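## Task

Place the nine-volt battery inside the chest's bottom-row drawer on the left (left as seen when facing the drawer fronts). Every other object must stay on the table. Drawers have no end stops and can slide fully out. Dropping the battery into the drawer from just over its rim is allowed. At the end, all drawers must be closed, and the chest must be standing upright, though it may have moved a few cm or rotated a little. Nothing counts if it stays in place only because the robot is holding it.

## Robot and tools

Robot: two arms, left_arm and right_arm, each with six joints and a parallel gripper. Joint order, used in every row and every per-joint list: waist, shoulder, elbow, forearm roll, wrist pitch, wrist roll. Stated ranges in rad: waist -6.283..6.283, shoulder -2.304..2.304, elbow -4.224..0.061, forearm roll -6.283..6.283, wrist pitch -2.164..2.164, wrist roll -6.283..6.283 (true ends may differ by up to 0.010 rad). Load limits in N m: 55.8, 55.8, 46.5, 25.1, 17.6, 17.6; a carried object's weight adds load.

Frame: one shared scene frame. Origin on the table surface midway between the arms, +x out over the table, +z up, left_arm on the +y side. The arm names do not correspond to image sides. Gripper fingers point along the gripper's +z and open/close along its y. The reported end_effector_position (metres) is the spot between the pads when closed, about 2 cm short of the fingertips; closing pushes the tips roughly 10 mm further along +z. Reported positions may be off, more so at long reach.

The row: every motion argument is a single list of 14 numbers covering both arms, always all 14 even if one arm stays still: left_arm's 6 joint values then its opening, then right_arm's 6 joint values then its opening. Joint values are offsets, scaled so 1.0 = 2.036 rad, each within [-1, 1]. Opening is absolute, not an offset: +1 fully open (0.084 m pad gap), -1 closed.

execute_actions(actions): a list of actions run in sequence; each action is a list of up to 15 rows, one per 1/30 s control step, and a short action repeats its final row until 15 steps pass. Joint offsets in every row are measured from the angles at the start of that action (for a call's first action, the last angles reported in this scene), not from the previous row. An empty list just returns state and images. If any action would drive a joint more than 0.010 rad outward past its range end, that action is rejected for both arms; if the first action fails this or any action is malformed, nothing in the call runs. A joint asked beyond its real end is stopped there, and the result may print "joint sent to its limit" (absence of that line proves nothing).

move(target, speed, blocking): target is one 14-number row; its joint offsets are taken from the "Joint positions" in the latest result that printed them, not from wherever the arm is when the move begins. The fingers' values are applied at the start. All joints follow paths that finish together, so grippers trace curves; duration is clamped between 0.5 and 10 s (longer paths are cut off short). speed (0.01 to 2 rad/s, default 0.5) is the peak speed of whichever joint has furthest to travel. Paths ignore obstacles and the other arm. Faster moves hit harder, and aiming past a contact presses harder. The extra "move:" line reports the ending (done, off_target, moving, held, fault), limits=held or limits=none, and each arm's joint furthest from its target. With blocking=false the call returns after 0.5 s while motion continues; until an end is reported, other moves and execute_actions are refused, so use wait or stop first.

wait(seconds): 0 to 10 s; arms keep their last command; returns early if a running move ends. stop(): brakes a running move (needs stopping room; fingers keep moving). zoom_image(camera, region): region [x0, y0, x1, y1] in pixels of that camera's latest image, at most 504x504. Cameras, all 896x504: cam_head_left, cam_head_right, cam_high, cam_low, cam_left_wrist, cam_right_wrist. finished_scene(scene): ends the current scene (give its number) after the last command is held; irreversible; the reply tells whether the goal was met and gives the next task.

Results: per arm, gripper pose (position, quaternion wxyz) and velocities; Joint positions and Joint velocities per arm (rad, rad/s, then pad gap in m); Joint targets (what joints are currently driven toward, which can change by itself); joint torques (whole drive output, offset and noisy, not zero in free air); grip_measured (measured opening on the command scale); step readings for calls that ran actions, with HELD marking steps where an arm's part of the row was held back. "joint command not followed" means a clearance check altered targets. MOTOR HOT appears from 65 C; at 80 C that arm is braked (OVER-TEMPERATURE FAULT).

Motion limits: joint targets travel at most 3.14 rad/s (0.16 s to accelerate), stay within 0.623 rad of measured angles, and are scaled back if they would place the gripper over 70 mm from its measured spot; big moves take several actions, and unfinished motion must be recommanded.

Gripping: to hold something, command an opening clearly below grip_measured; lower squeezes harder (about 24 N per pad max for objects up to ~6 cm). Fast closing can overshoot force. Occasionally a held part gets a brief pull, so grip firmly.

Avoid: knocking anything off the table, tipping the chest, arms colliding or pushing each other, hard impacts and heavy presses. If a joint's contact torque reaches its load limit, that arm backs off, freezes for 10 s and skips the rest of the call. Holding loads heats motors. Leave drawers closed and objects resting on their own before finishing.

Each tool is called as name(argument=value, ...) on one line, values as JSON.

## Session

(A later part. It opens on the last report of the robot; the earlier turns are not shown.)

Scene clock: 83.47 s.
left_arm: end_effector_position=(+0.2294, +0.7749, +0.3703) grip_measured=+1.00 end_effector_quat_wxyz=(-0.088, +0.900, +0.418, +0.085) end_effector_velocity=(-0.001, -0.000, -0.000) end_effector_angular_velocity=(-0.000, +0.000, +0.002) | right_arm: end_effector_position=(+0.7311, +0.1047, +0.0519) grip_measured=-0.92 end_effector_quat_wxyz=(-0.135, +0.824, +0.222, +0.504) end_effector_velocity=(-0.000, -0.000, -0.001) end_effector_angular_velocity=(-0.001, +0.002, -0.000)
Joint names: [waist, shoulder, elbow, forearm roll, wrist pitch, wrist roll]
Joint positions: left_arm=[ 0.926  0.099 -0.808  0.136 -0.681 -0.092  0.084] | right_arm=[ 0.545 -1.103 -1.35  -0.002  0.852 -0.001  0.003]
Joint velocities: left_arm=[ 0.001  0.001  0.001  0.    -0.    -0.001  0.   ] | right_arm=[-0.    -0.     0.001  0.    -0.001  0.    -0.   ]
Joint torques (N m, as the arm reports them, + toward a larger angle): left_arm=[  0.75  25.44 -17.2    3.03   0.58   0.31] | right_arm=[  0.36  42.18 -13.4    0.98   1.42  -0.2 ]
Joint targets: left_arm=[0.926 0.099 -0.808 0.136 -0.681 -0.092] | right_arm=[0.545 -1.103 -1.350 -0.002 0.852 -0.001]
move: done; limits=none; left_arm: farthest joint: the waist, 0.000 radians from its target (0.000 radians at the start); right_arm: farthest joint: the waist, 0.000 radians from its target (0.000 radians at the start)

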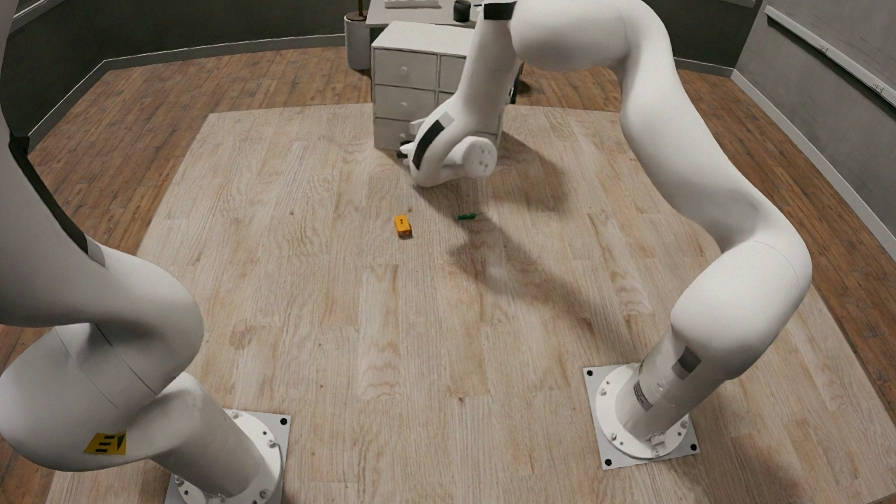

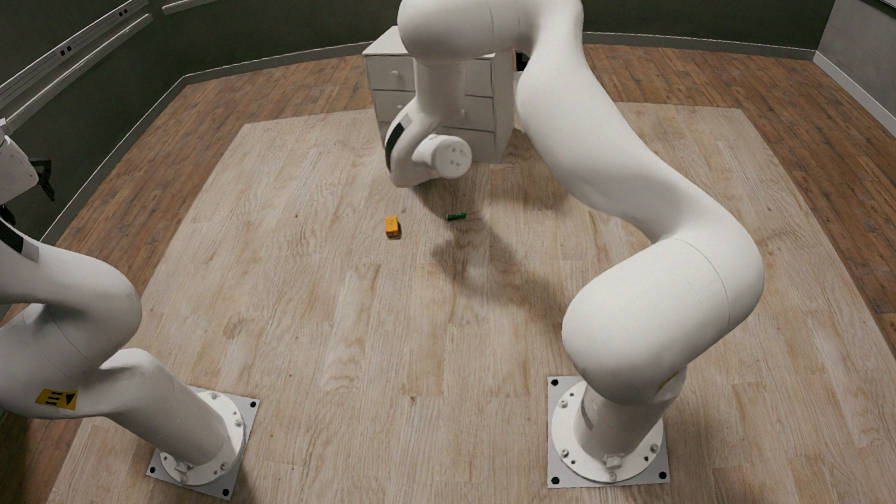

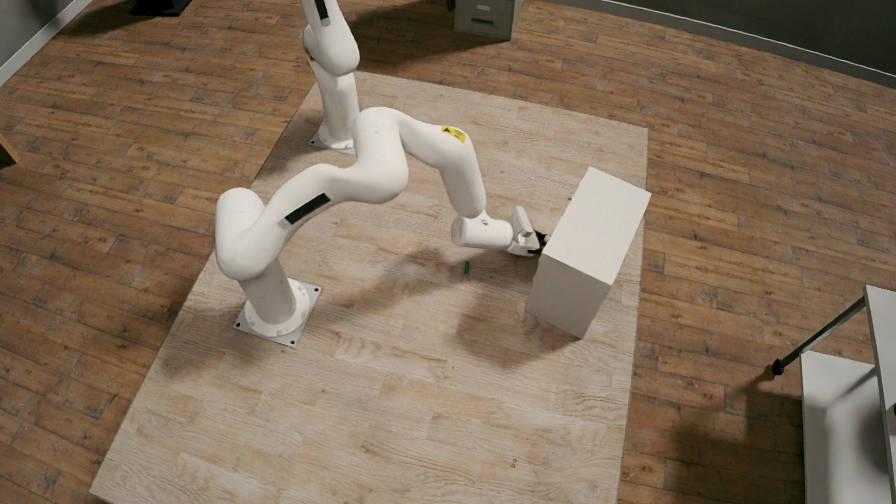

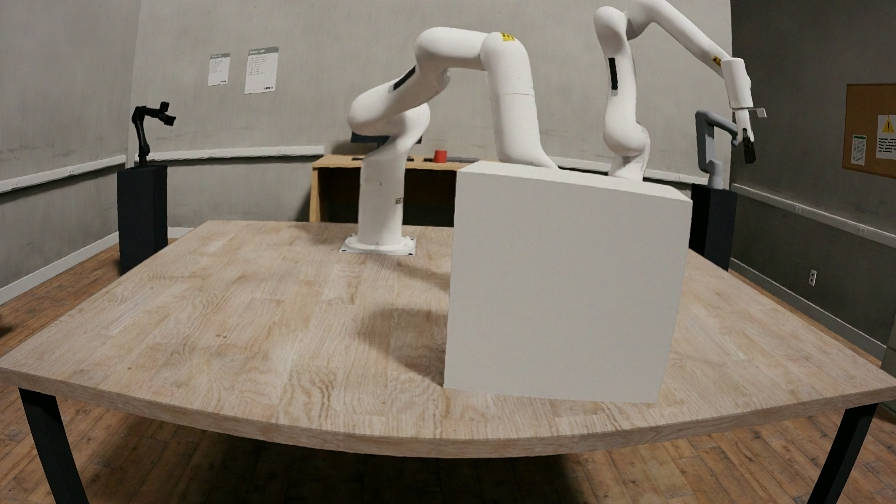

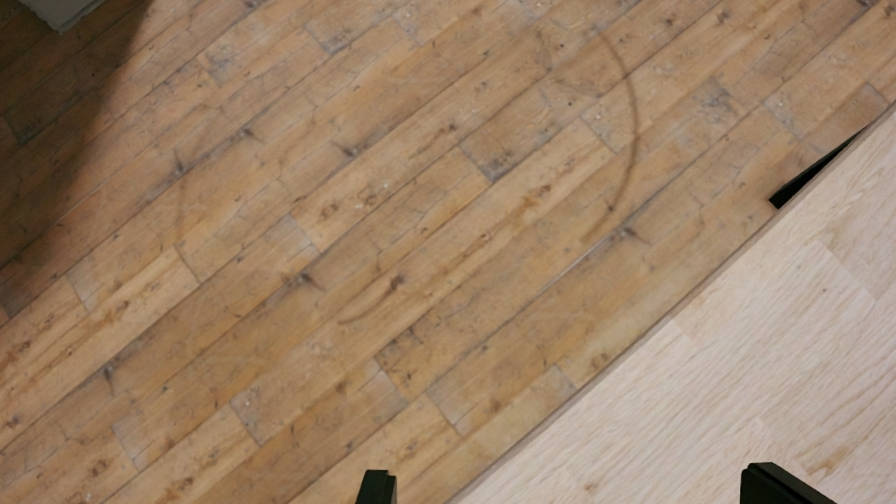

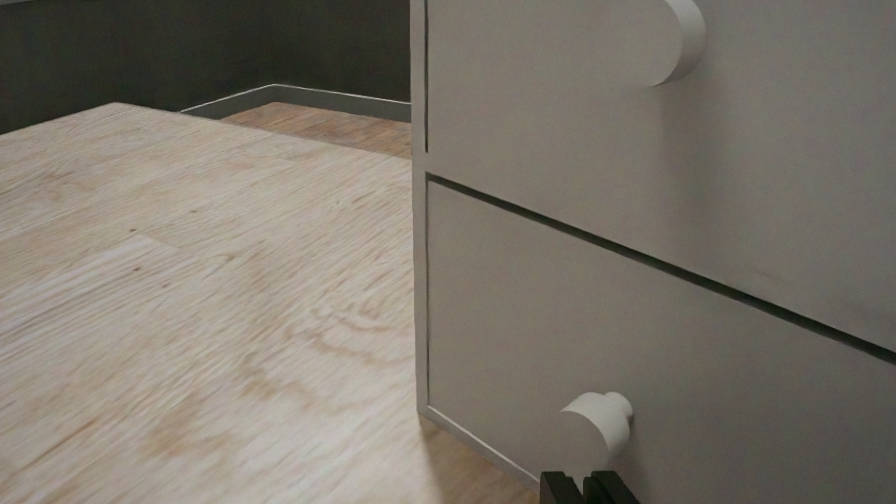

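move(target=[0,0,0,0,0,0,1,0,0,0,0,0,0,0.3])

move(target=[0,0,0,0,0,0,1,0,0.0066,-0.0074,0,-0.013,0,0.3], speed=0.06)

move(target=[0,0,0,0,0,0,1,0,0,0,0,0,0,-1])

Scene clock: 93.27 s.
left_arm: end_effector_position=(+0.2294, +0.7749, +0.3703) grip_measured=+1.00 end_effector_quat_wxyz=(-0.088, +0.900, +0.418, +0.085) end_effector_velocity=(-0.001, -0.000, -0.001) end_effector_angular_velocity=(-0.002, +0.001, +0.003) | right_arm: end_effector_position=(+0.7311, +0.1047, +0.0519) grip_measured=+0.29 end_effector_quat_wxyz=(-0.135, +0.824, +0.222, +0.504) end_effector_velocity=(-0.000, +0.000, -0.000) end_effector_angular_velocity=(-0.001, +0.001, +0.000)
Joint names: [waist, shoulder, elbow, forearm roll, wrist pitch, wrist roll]
Joint positions: left_arm=[ 0.926  0.099 -0.808  0.136 -0.681 -0.092  0.084] | right_arm=[ 0.545 -1.103 -1.35  -0.002  0.852 -0.001  0.056]
Joint velocities: left_arm=[ 0.001 -0.001  0.001  0.    -0.    -0.003 -0.   ] | right_arm=[ 0.     0.     0.001 -0.    -0.001  0.     0.   ]
Joint torques (N m, as the arm reports them, + toward a larger angle): left_arm=[ -2.52  25.72 -18.34   1.83   0.57  -0.11] | right_arm=[  0.84  40.6  -13.35   0.27   1.23  -0.15]
Joint targets: left_arm=[0.926 0.099 -0.808 0.136 -0.681 -0.092] | right_arm=[0.545 -1.103 -1.350 -0.002 0.852 -0.001]
move: done; limits=none; left_arm: farthest joint: the waist, 0.000 radians from its target (0.000 radians at the start); right_arm: farthest joint: the waist, 0.000 radians from its target (0.000 radians at the start)

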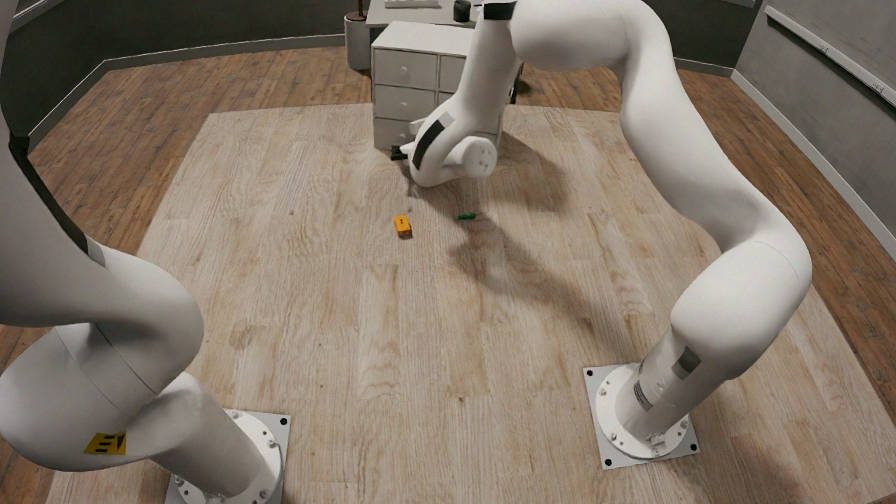

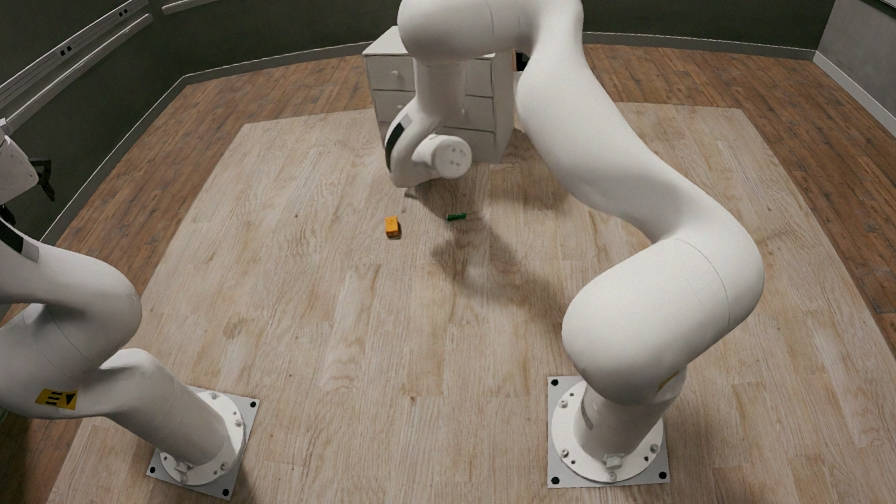

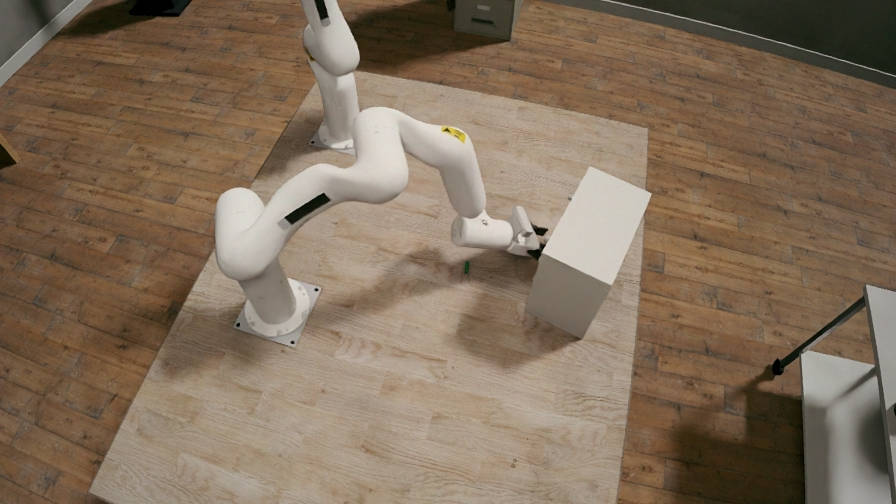

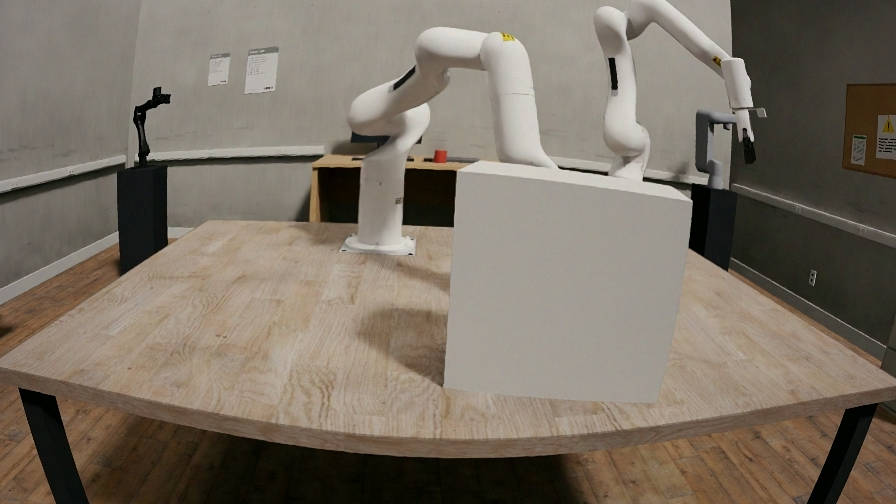

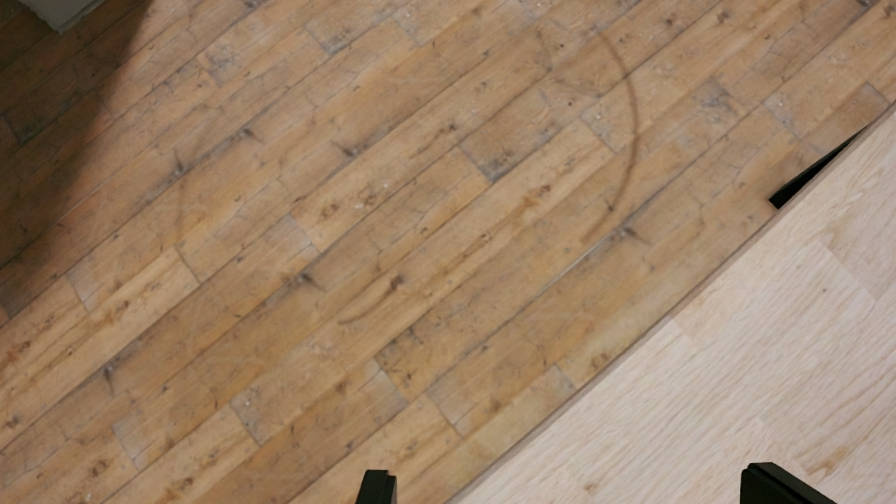

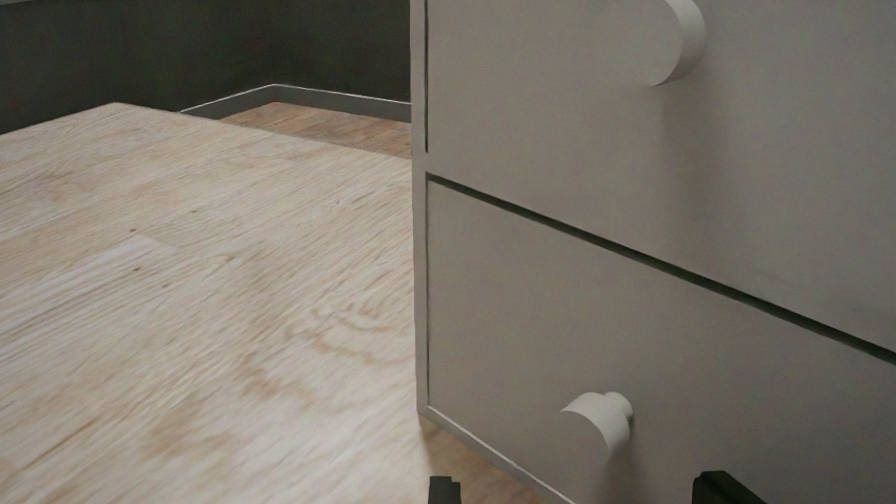

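Scene clock: 94.03 s.
left_arm: end_effector_position=(+0.2294, +0.7749, +0.3703) grip_measured=+1.00 end_effector_quat_wxyz=(-0.088, +0.900, +0.418, +0.085) end_effector_velocity=(+0.000, +0.000, +0.000) end_effector_angular_velocity=(+0.000, -0.000, +0.000) | right_arm: end_effector_position=(+0.7380, +0.1089, +0.0637) grip_measured=+0.29 end_effector_quat_wxyz=(-0.135, +0.823, +0.222, +0.504) end_effector_velocity=(+0.001, -0.001, +0.001) end_effector_angular_velocity=(+0.001, -0.002, -0.002)
Joint names: [waist, shoulder, elbow, forearm roll, wrist pitch, wrist roll]
Joint positions: left_arm=[ 0.926  0.099 -0.808  0.136 -0.681 -0.092  0.084] | right_arm=[ 0.545 -1.09  -1.365 -0.002  0.825 -0.     0.056]
Joint velocities: left_arm=[-0.    -0.001 -0.001  0.     0.    -0.001  0.   ] | right_arm=[-0.002  0.    -0.001  0.     0.001 -0.    -0.   ]
Joint torques (N m, as the arm reports them, + toward a larger angle): left_arm=[ -1.07  30.1  -17.27   2.57   0.52   0.06] | right_arm=[ -3.5   44.07 -14.74   2.4    1.91  -0.15]
Joint targets: left_arm=[0.926 0.099 -0.808 0.136 -0.681 -0.092] | right_arm=[0.545 -1.090 -1.365 -0.002 0.825 -0.001]
move: done; limits=none; left_arm: farthest joint: the waist, 0.000 radians from its target (0.000 radians at the start); right_arm: farthest joint: the shoulder, 0.001 radians from its target (0.014 radians at the start)

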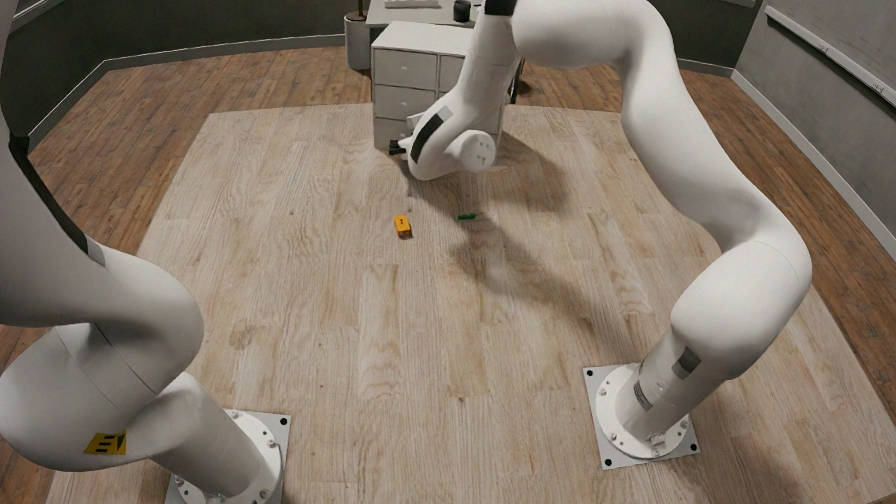

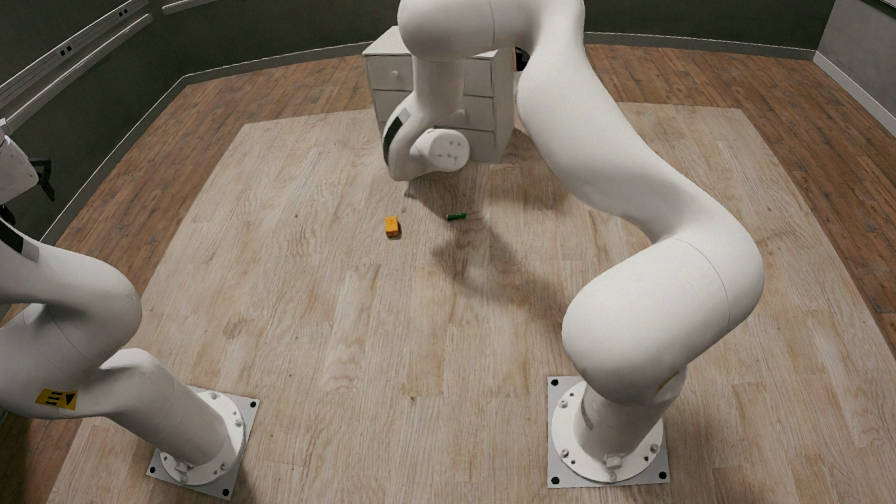

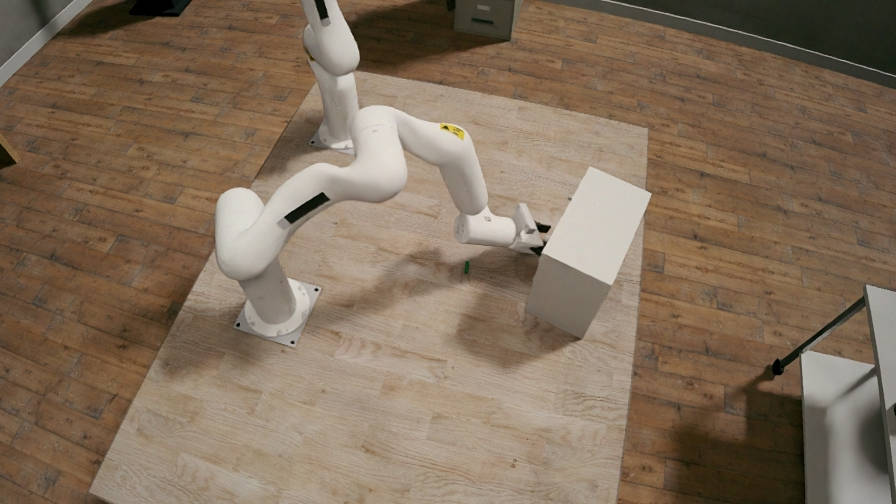

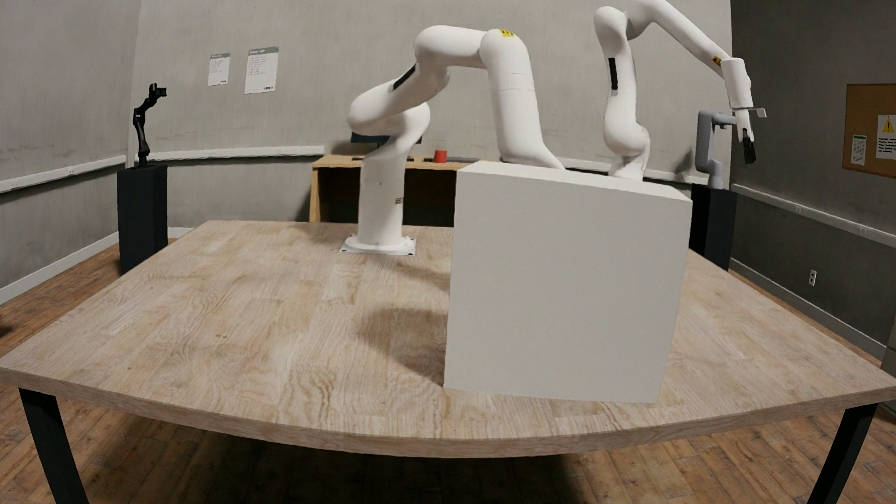

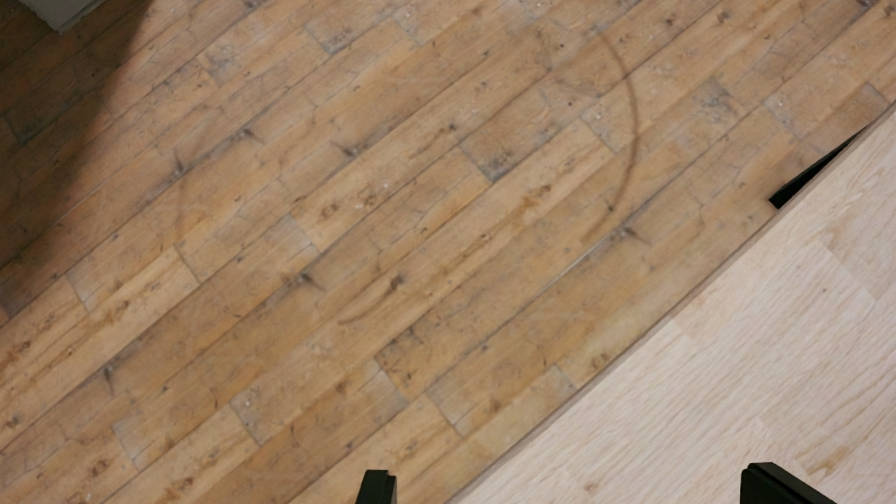

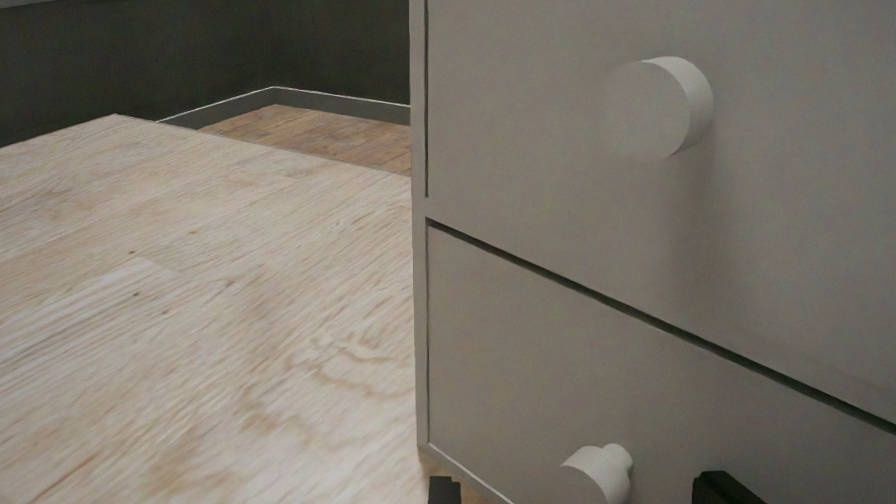

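Scene clock: 94.53 s.
left_arm: end_effector_position=(+0.2294, +0.7749, +0.3703) grip_measured=+1.00 end_effector_quat_wxyz=(-0.088, +0.900, +0.418, +0.085) end_effector_velocity=(-0.000, -0.000, -0.000) end_effector_angular_velocity=(+0.000, +0.001, -0.002) | right_arm: end_effector_position=(+0.7381, +0.1089, +0.0638) grip_measured=-1.00 end_effector_quat_wxyz=(-0.135, +0.823, +0.222, +0.504) end_effector_velocity=(-0.001, +0.000, -0.001) end_effector_angular_velocity=(-0.001, +0.001, +0.001)
Joint names: [waist, shoulder, elbow, forearm roll, wrist pitch, wrist roll]
Joint positions: left_arm=[ 0.926  0.099 -0.808  0.136 -0.681 -0.092  0.084] | right_arm=[ 0.545 -1.09  -1.365 -0.002  0.825 -0.     0.   ]
Joint velocities: left_arm=[-0.     0.     0.     0.001  0.     0.001  0.   ] | right_arm=[ 0.001 -0.     0.    -0.    -0.001 -0.     0.   ]
Joint torques (N m, as the arm reports them, + toward a larger angle): left_arm=[ -3.24  25.57 -16.96   1.61   0.84   0.02] | right_arm=[ -2.22  41.51 -13.52   1.16   1.02  -0.38]
Joint targets: left_arm=[0.926 0.099 -0.808 0.136 -0.681 -0.092] | right_arm=[0.545 -1.090 -1.365 -0.002 0.825 -0.000]
move: done; limits=none; left_arm: farthest joint: the waist, 0.000 radians from its target (0.000 radians at the start); right_arm: farthest joint: the waist, 0.000 radians from its target (0.000 radians at the start)

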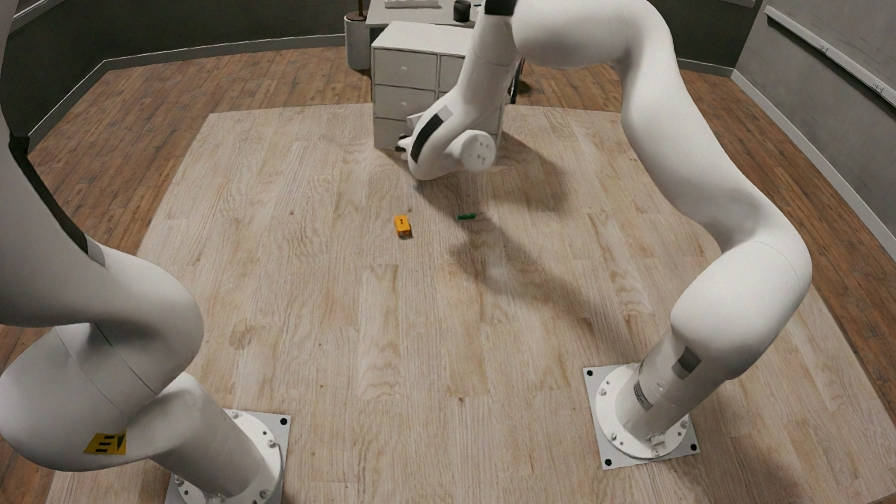

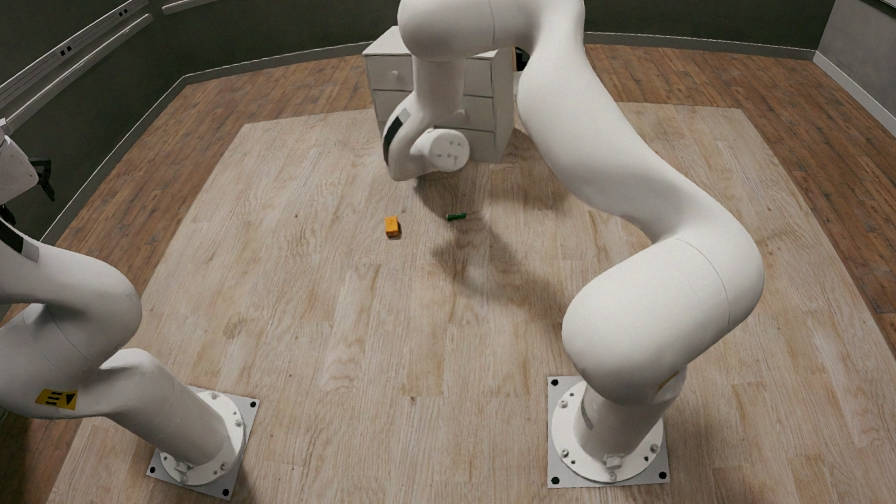

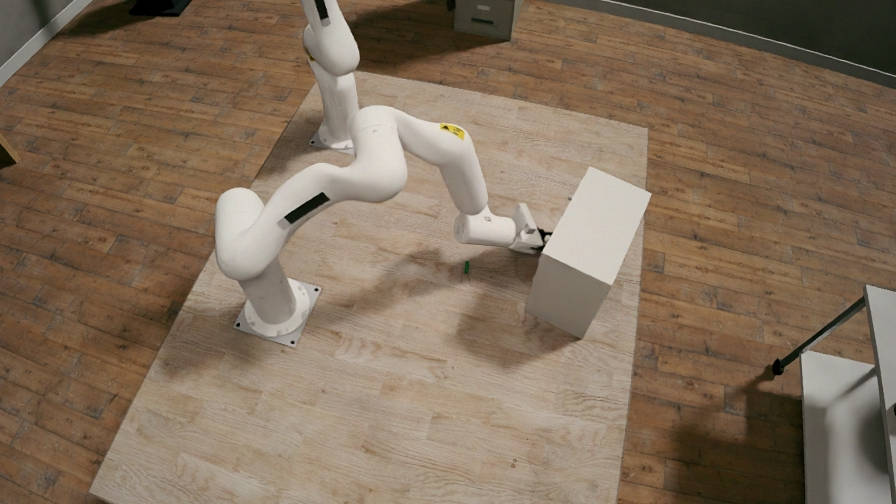

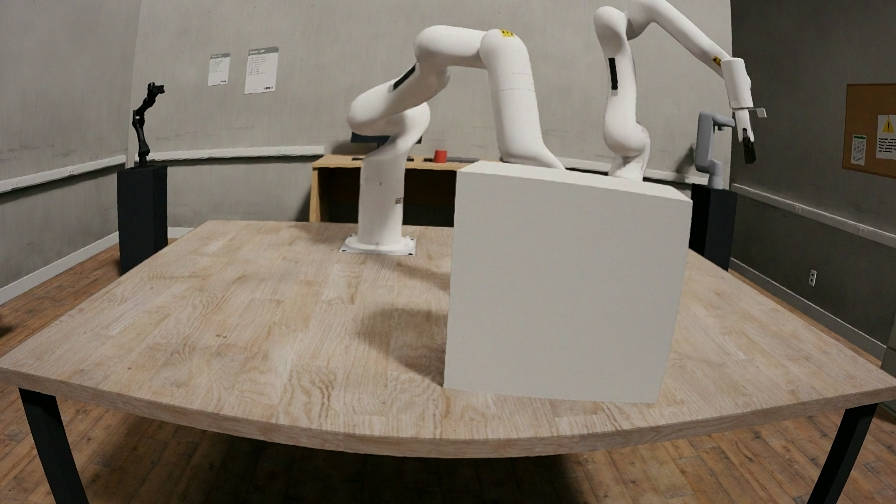

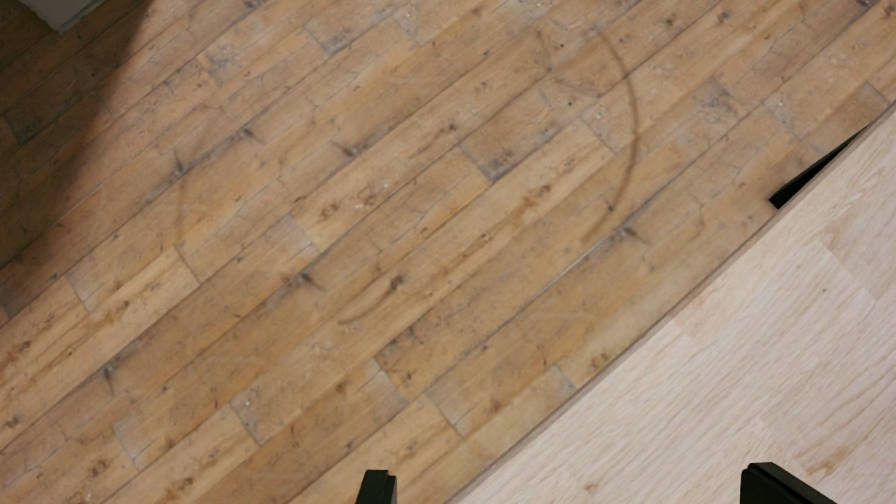

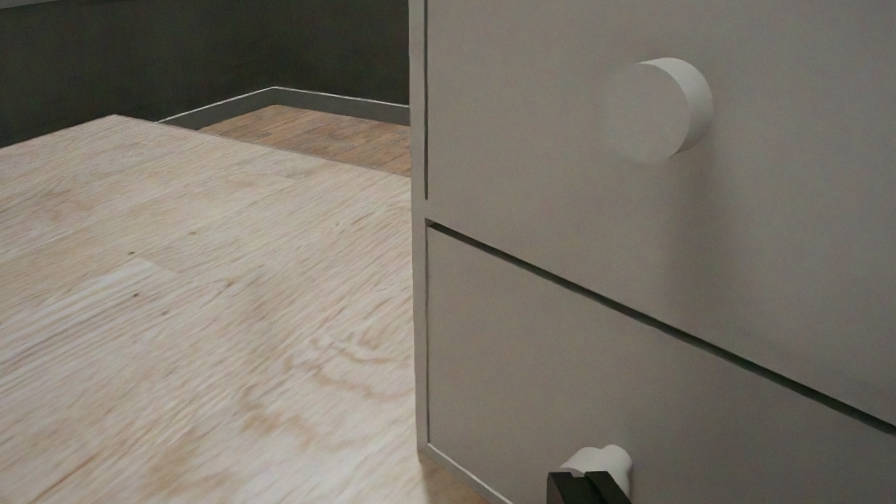

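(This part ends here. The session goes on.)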